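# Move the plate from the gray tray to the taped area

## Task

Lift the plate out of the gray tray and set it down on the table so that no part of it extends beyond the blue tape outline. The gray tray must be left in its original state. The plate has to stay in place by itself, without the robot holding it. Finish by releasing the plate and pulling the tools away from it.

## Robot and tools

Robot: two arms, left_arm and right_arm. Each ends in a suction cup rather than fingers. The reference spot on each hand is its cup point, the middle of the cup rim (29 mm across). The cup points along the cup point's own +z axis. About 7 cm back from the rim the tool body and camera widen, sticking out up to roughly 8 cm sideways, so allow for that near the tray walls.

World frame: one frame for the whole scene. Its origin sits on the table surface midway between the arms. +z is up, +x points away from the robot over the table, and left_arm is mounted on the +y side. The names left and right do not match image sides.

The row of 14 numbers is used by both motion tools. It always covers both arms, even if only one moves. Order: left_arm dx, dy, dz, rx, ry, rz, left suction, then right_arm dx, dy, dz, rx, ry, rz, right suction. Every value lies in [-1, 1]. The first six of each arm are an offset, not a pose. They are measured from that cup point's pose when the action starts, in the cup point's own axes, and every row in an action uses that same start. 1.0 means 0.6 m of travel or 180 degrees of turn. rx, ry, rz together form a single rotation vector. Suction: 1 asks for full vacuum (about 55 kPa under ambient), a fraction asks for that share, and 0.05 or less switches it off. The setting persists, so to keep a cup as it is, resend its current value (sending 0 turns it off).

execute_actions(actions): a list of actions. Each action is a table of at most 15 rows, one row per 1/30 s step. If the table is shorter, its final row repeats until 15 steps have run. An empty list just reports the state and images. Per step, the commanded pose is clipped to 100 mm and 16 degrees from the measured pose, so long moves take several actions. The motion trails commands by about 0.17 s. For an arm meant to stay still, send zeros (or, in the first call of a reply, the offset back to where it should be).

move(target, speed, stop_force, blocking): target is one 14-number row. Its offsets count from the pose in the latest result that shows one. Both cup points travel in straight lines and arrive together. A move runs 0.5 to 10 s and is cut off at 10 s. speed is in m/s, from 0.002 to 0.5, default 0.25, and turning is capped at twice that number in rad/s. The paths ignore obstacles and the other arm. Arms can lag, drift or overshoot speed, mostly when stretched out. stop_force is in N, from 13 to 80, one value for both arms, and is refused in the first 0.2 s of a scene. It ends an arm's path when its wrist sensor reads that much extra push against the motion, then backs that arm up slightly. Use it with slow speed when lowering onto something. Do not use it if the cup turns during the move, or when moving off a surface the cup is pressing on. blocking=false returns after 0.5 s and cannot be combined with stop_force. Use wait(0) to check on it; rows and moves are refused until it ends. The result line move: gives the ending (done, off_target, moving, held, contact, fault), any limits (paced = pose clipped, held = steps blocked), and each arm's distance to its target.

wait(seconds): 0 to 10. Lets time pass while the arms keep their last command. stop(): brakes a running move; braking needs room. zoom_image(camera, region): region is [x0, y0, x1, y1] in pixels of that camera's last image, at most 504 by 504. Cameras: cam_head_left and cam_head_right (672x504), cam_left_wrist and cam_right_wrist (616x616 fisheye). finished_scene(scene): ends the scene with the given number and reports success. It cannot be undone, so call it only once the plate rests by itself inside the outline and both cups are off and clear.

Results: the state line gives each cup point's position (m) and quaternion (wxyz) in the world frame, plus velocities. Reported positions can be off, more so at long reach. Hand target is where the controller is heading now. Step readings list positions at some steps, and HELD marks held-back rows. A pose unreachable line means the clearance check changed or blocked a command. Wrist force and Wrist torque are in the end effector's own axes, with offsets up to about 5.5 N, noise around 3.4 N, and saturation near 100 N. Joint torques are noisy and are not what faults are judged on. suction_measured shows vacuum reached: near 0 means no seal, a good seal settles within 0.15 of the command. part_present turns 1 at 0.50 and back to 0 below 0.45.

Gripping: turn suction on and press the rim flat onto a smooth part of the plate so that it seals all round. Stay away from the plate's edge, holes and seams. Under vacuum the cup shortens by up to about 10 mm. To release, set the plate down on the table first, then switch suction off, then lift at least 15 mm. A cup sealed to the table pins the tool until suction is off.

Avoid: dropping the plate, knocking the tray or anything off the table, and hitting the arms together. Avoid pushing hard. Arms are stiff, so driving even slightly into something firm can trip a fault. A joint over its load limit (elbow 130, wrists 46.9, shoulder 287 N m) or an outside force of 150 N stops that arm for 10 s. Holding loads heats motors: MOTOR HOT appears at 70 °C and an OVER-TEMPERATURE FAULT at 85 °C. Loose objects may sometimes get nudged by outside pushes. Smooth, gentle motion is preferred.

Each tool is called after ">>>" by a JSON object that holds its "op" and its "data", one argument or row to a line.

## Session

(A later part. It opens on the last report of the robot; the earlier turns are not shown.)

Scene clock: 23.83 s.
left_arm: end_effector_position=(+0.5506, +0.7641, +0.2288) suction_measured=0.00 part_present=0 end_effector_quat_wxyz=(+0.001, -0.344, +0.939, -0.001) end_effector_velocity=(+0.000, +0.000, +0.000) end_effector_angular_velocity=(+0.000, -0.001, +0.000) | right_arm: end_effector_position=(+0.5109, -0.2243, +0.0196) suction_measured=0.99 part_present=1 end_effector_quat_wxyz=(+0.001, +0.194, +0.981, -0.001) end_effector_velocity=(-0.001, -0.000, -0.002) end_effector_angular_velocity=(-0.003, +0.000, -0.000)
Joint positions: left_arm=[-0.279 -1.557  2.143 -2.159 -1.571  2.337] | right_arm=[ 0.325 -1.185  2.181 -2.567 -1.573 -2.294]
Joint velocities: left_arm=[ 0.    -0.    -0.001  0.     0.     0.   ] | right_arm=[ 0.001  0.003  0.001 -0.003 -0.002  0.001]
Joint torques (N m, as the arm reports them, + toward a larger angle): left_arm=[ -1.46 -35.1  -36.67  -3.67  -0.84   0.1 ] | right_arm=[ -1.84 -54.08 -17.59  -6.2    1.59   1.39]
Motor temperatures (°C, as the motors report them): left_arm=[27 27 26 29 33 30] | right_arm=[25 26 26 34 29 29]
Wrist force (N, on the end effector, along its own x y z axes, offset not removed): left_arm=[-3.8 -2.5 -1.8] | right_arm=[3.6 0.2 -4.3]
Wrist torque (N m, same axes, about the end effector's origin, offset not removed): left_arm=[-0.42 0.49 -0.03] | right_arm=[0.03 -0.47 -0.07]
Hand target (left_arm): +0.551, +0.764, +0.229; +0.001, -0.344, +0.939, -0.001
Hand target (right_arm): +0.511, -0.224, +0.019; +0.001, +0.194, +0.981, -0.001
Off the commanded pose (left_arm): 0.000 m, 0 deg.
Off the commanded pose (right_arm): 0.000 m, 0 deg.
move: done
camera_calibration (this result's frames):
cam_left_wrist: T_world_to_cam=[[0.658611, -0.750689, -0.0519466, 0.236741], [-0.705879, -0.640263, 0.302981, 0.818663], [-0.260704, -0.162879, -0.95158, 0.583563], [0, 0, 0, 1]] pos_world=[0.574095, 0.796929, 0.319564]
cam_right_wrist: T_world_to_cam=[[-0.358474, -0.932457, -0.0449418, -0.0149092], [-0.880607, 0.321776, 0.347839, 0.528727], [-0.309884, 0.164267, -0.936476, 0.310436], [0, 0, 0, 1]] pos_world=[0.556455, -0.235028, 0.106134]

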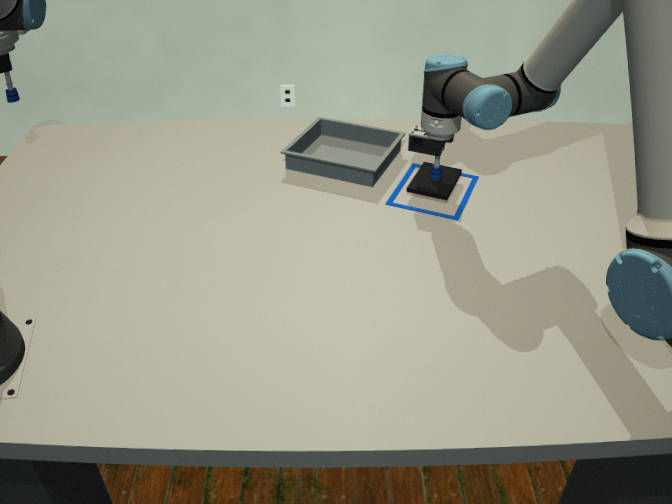

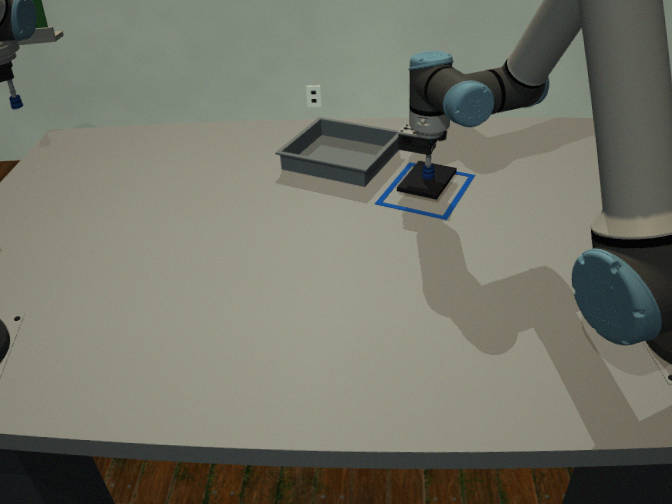

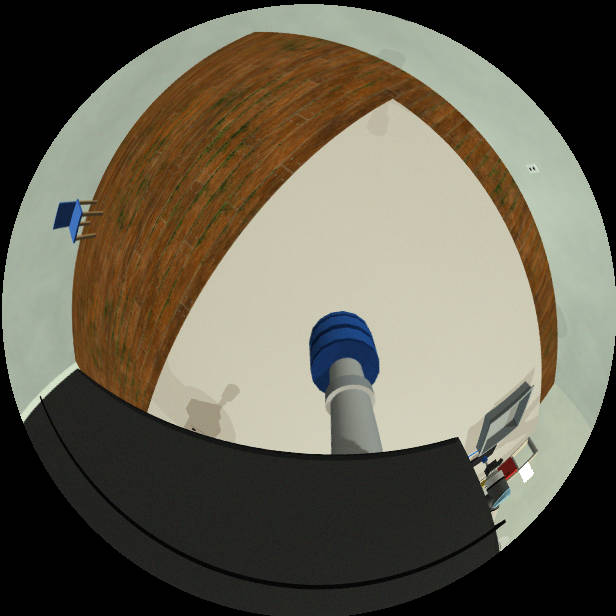

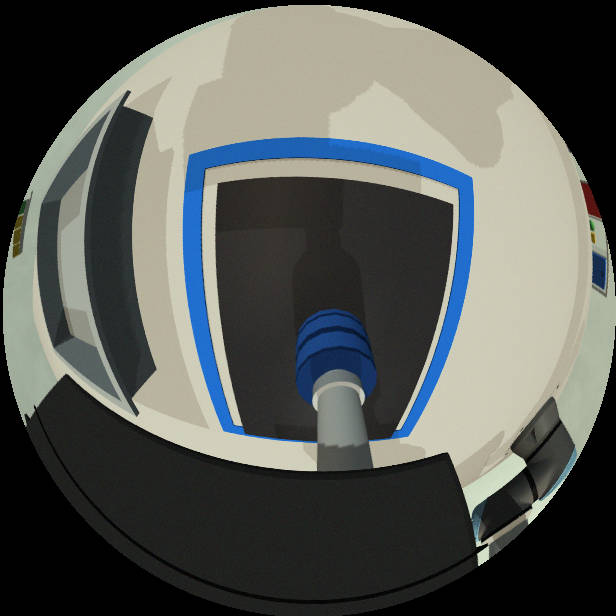

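>>> {"op": "move", "data": {
  "target": [0,0,0,0,0,0,0,0,0,0.05,0,0,0,1],
  "speed": 0.012,
  "stop_force": 13
}}

>>> {"op": "execute_actions", "data": {
  "actions": [
    [[0,0,0,0,0,0,0,0,0,0,0,0,0,0]]
  ]
}}

>>> {"op": "move", "data": {
  "target": [0,0,0,0,0,0,0,0,0,-0.2,0,0,0,0],
  "speed": 0.15
}}

Scene clock: 28.97 s.
left_arm: end_effector_position=(+0.5506, +0.7641, +0.2288) suction_measured=0.00 part_present=0 end_effector_quat_wxyz=(+0.001, -0.344, +0.939, -0.001) end_effector_velocity=(-0.000, +0.000, +0.000) end_effector_angular_velocity=(+0.000, +0.000, -0.000) | right_arm: end_effector_position=(+0.5110, -0.2242, +0.0011) suction_measured=1.00 part_present=1 end_effector_quat_wxyz=(+0.001, +0.194, +0.981, -0.000) end_effector_velocity=(-0.001, +0.000, +0.002) end_effector_angular_velocity=(-0.001, +0.003, +0.002)
Joint positions: left_arm=[-0.279 -1.557  2.143 -2.159 -1.571  2.337] | right_arm=[ 0.325 -1.154  2.186 -2.604 -1.573 -2.294]
Joint velocities: left_arm=[ 0.     0.    -0.     0.     0.     0.001] | right_arm=[ 0.001 -0.003 -0.001  0.007  0.    -0.   ]
Joint torques (N m, as the arm reports them, + toward a larger angle): left_arm=[ -2.33 -35.72 -36.49  -2.86  -0.58  -0.02] | right_arm=[  3.69 -48.48 -12.38   1.8   -2.1   -1.47]
Motor temperatures (°C, as the motors report them): left_arm=[27 27 26 29 33 30] | right_arm=[25 26 26 34 29 29]
Wrist force (N, on the end effector, along its own x y z axes, offset not removed): left_arm=[-3.9 -5.0 -0.6] | right_arm=[3.6 -10.9 -38.8]
Wrist torque (N m, same axes, about the end effector's origin, offset not removed): left_arm=[-0.76 0.56 -0.01] | right_arm=[-0.95 0.14 -0.04]
Hand target (left_arm): +0.551, +0.764, +0.229; +0.001, -0.344, +0.939, -0.001
Hand target (right_arm): +0.511, -0.224, +0.001; +0.001, +0.194, +0.981, -0.001
Off the commanded pose (left_arm): 0.000 m, 0 deg.
Off the commanded pose (right_arm): 0.012 m, 0 deg.
move: contact (right_arm)
camera_calibration (this result's frames):
cam_left_wrist: T_world_to_cam=[[0.658611, -0.750689, -0.0519468, 0.236741], [-0.705879, -0.640263, 0.302981, 0.818663], [-0.260704, -0.162879, -0.95158, 0.583563], [0, 0, 0, 1]] pos_world=[0.574095, 0.796929, 0.319564]
cam_right_wrist: T_world_to_cam=[[-0.358395, -0.932475, -0.0452138, -0.0156589], [-0.880744, 0.321658, 0.347599, 0.535239], [-0.309584, 0.1644, -0.936552, 0.293003], [0, 0, 0, 1]] pos_world=[0.556506, -0.234935, 0.0876556]

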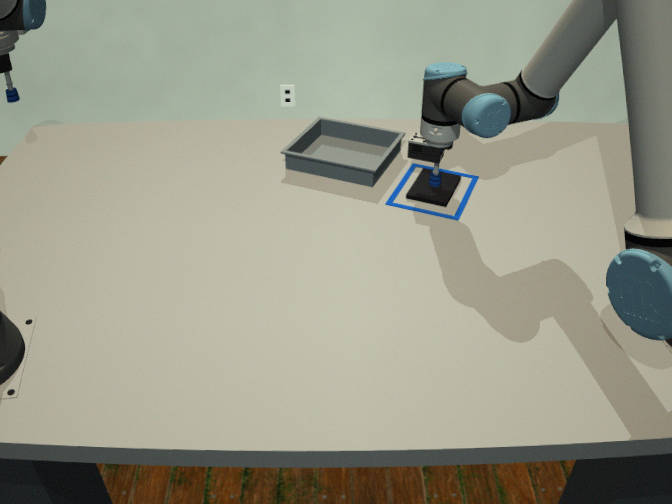

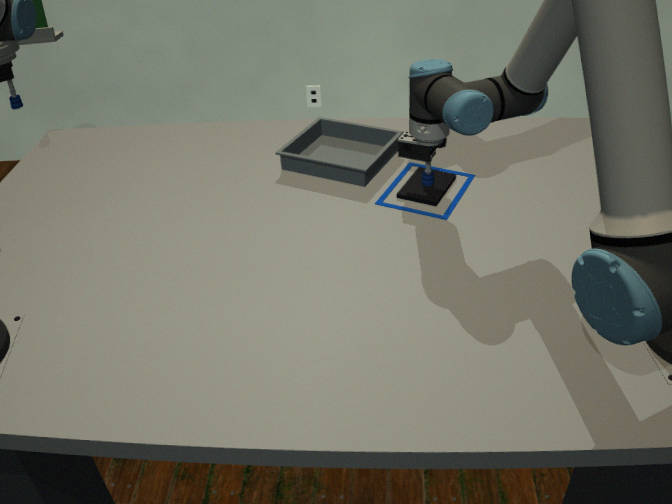

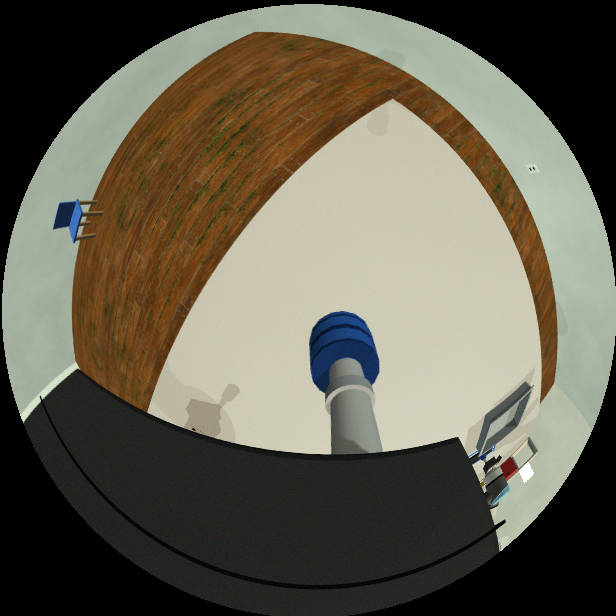

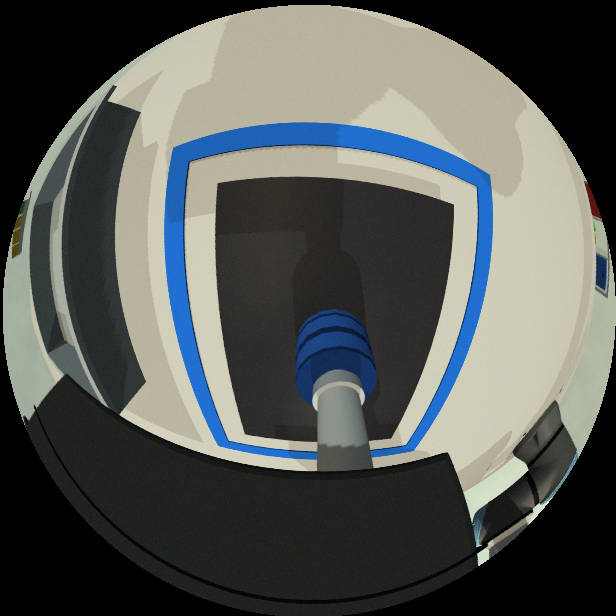

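Scene clock: 29.47 s.
left_arm: end_effector_position=(+0.5506, +0.7641, +0.2288) suction_measured=0.00 part_present=0 end_effector_quat_wxyz=(+0.001, -0.344, +0.939, -0.001) end_effector_velocity=(+0.001, -0.000, +0.001) end_effector_angular_velocity=(-0.000, -0.002, -0.000) | right_arm: end_effector_position=(+0.5110, -0.2242, +0.0012) suction_measured=0.00 part_present=0 end_effector_quat_wxyz=(+0.001, +0.194, +0.981, -0.000) end_effector_velocity=(+0.000, +0.000, +0.000) end_effector_angular_velocity=(+0.000, -0.001, +0.001)
Joint positions: left_arm=[-0.279 -1.557  2.143 -2.159 -1.571  2.337] | right_arm=[ 0.325 -1.154  2.186 -2.604 -1.573 -2.294]
Joint velocities: left_arm=[-0.001 -0.    -0.001 -0.001  0.    -0.001] | right_arm=[ 0.     0.    -0.001 -0.001 -0.    -0.   ]
Joint torques (N m, as the arm reports them, + toward a larger angle): left_arm=[ -1.06 -36.05 -36.63  -3.3   -0.94   0.13] | right_arm=[  4.   -21.48 -11.79  -2.98  -1.89  -1.88]
Motor temperatures (°C, as the motors report them): left_arm=[27 27 26 29 33 30] | right_arm=[25 26 26 34 29 29]
Wrist force (N, on the end effector, along its own x y z axes, offset not removed): left_arm=[0.0 0.5 -5.0] | right_arm=[9.5 -11.7 -48.6]
Wrist torque (N m, same axes, about the end effector's origin, offset not removed): left_arm=[0.16 0.00 -0.03] | right_arm=[-0.70 -0.21 -0.10]
Hand target (left_arm): +0.551, +0.764, +0.229; +0.001, -0.344, +0.939, -0.001
Hand target (right_arm): +0.511, -0.224, +0.001; +0.001, +0.194, +0.981, -0.000
Off the commanded pose (left_arm): 0.000 m, 0 deg.
Off the commanded pose (right_arm): 0.000 m, 0 deg.
Step readings (end_effector_position):
0: left_arm (+0.5506, +0.7641, +0.2288) | right_arm (+0.5110, -0.2242, +0.0011)
1: left_arm (+0.5506, +0.7641, +0.2288) | right_arm (+0.5110, -0.2242, +0.0011)
2: left_arm (+0.5506, +0.7641, +0.2288) | right_arm (+0.5110, -0.2242, +0.0012)
4: left_arm (+0.5506, +0.7641, +0.2288) | right_arm (+0.5110, -0.2242, +0.0012)
8: left_arm (+0.5506, +0.7641, +0.2288) | right_arm (+0.5110, -0.2242, +0.0012)
15: end_effector_position above
camera_calibration (this result's frames):
cam_left_wrist: T_world_to_cam=[[0.658611, -0.750689, -0.0519465, 0.236741], [-0.705879, -0.640263, 0.302981, 0.818664], [-0.260704, -0.162879, -0.95158, 0.583563], [0, 0, 0, 1]] pos_world=[0.574095, 0.796929, 0.319565]
cam_right_wrist: T_world_to_cam=[[-0.358395, -0.932475, -0.0452118, -0.0156614], [-0.880743, 0.321659, 0.347601, 0.53522], [-0.309587, 0.164399, -0.936552, 0.293043], [0, 0, 0, 1]] pos_world=[0.5565, -0.234938, 0.0876986]

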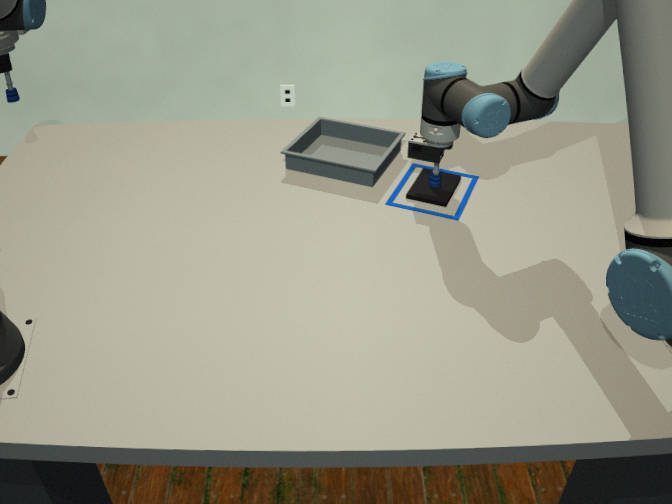

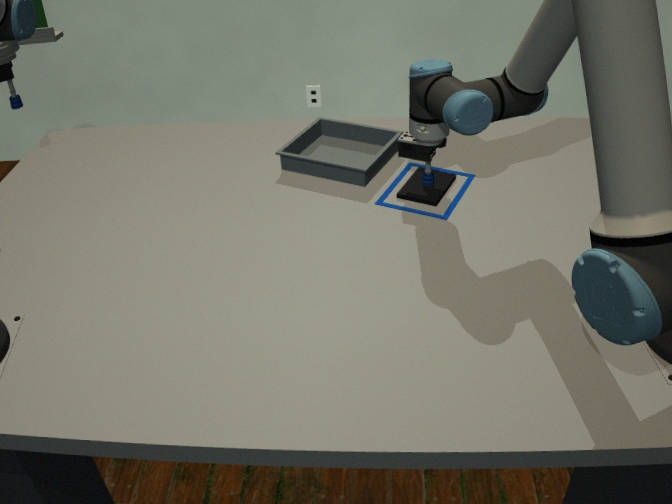

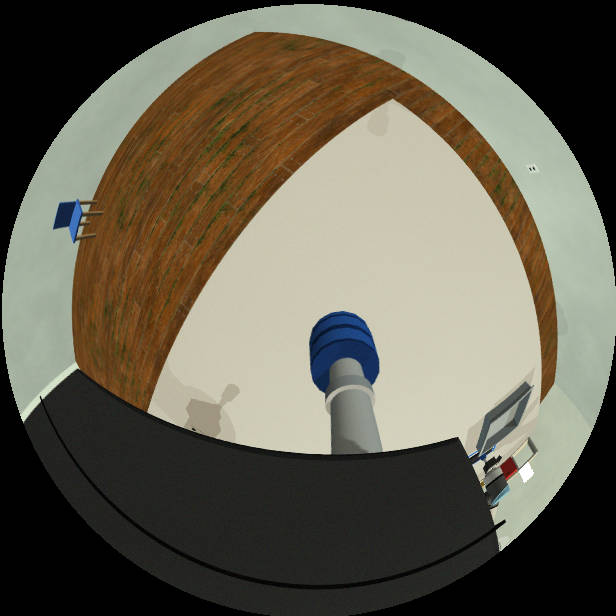

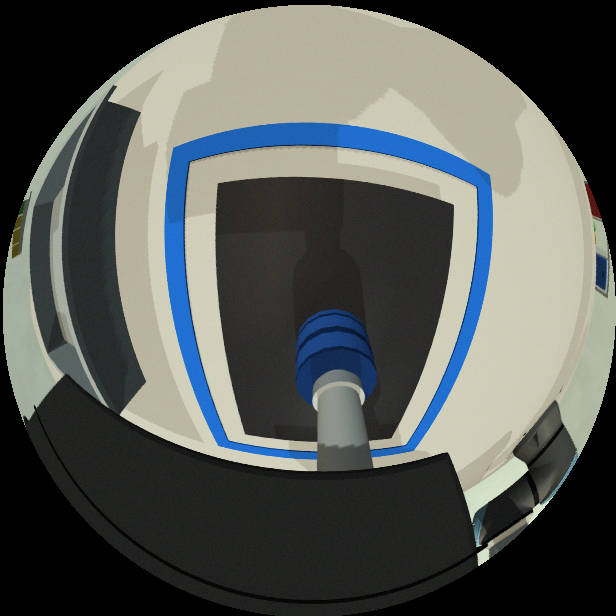

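Scene clock: 30.73 s.
left_arm: end_effector_position=(+0.5506, +0.7641, +0.2288) suction_measured=0.00 part_present=0 end_effector_quat_wxyz=(+0.001, -0.344, +0.939, -0.001) end_effector_velocity=(+0.001, -0.000, +0.000) end_effector_angular_velocity=(-0.000, -0.001, -0.000) | right_arm: end_effector_position=(+0.5107, -0.2242, +0.1211) suction_measured=0.00 part_present=0 end_effector_quat_wxyz=(+0.001, +0.194, +0.981, -0.000) end_effector_velocity=(+0.000, +0.001, +0.002) end_effector_angular_velocity=(+0.002, +0.000, +0.000)
Joint positions: left_arm=[-0.279 -1.557  2.143 -2.159 -1.571  2.337] | right_arm=[ 0.325 -1.341  2.134 -2.365 -1.573 -2.294]
Joint velocities: left_arm=[-0.     0.    -0.001 -0.    -0.    -0.   ] | right_arm=[ 0.    -0.002 -0.002  0.004  0.002 -0.   ]
Joint torques (N m, as the arm reports them, + toward a larger angle): left_arm=[  0.86 -34.83 -37.14  -2.86  -0.57  -0.05] | right_arm=[  1.94 -63.61 -38.62  -1.27  -1.22  -2.26]
Motor temperatures (°C, as the motors report them): left_arm=[27 27 26 29 33 30] | right_arm=[25 26 26 34 29 29]
Wrist force (N, on the end effector, along its own x y z axes, offset not removed): left_arm=[-2.7 -2.3 -2.9] | right_arm=[-3.1 2.2 -1.0]
Wrist torque (N m, same axes, about the end effector's origin, offset not removed): left_arm=[-0.53 0.40 -0.01] | right_arm=[0.15 0.48 -0.18]
Hand target (left_arm): +0.551, +0.764, +0.229; +0.001, -0.344, +0.939, -0.001
Hand target (right_arm): +0.511, -0.224, +0.121; +0.001, +0.194, +0.981, -0.000
Off the commanded pose (left_arm): 0.000 m, 0 deg.
Off the commanded pose (right_arm): 0.000 m, 0 deg.
move: done
camera_calibration (this result's frames):
cam_left_wrist: T_world_to_cam=[[0.658611, -0.750689, -0.0519469, 0.236741], [-0.705879, -0.640263, 0.302981, 0.818664], [-0.260704, -0.162879, -0.95158, 0.583563], [0, 0, 0, 1]] pos_world=[0.574095, 0.796929, 0.319564]
cam_right_wrist: T_world_to_cam=[[-0.358304, -0.932509, -0.0452155, -0.0104385], [-0.880776, 0.321572, 0.347598, 0.493293], [-0.309598, 0.164371, -0.936553, 0.405273], [0, 0, 0, 1]] pos_world=[0.556213, -0.234978, 0.207619]

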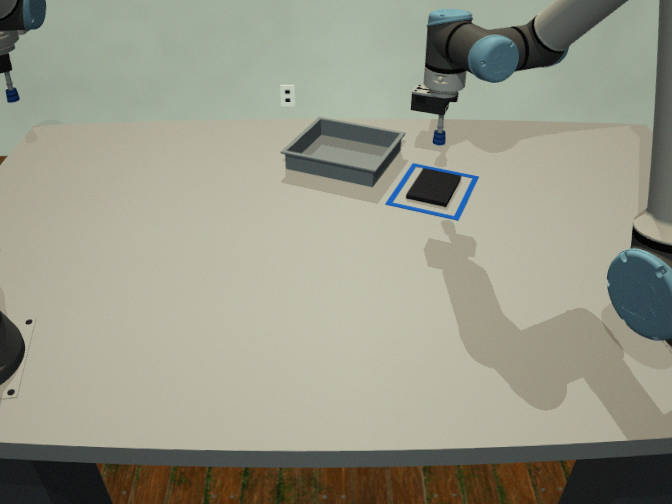

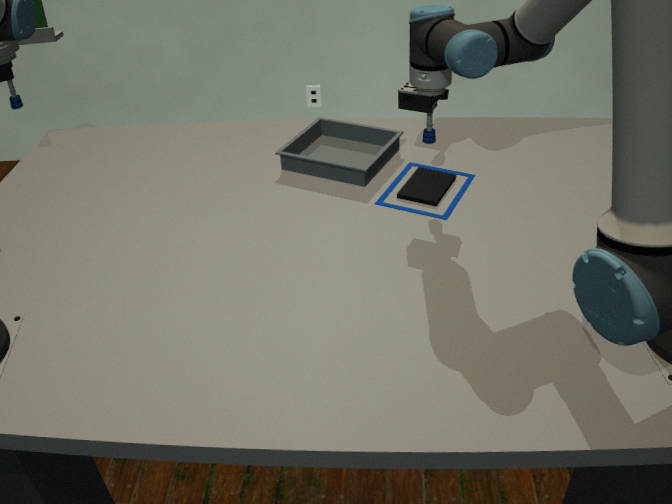

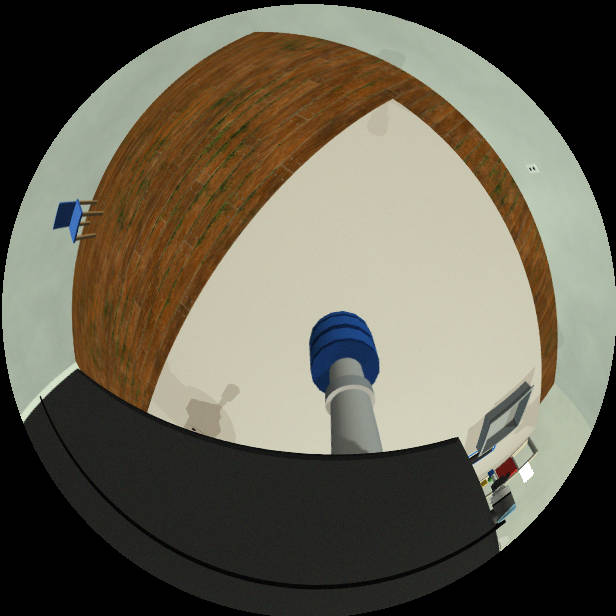

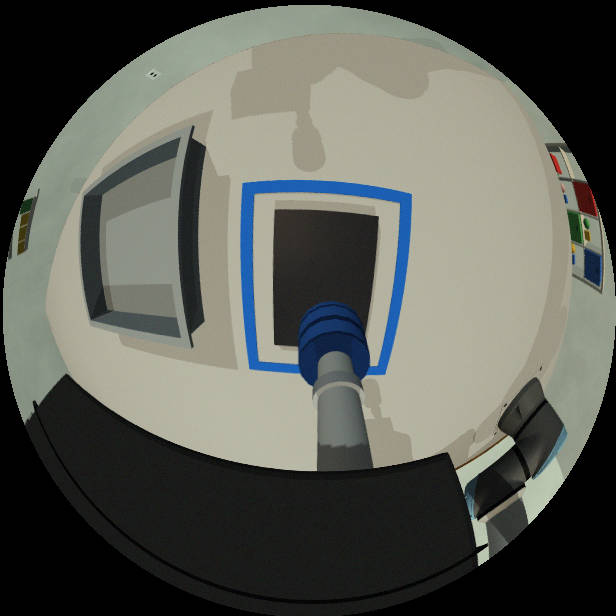

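>>> {"op": "finished_scene", "data": {
  "scene": 2
}}

The scene is finished: the task was done.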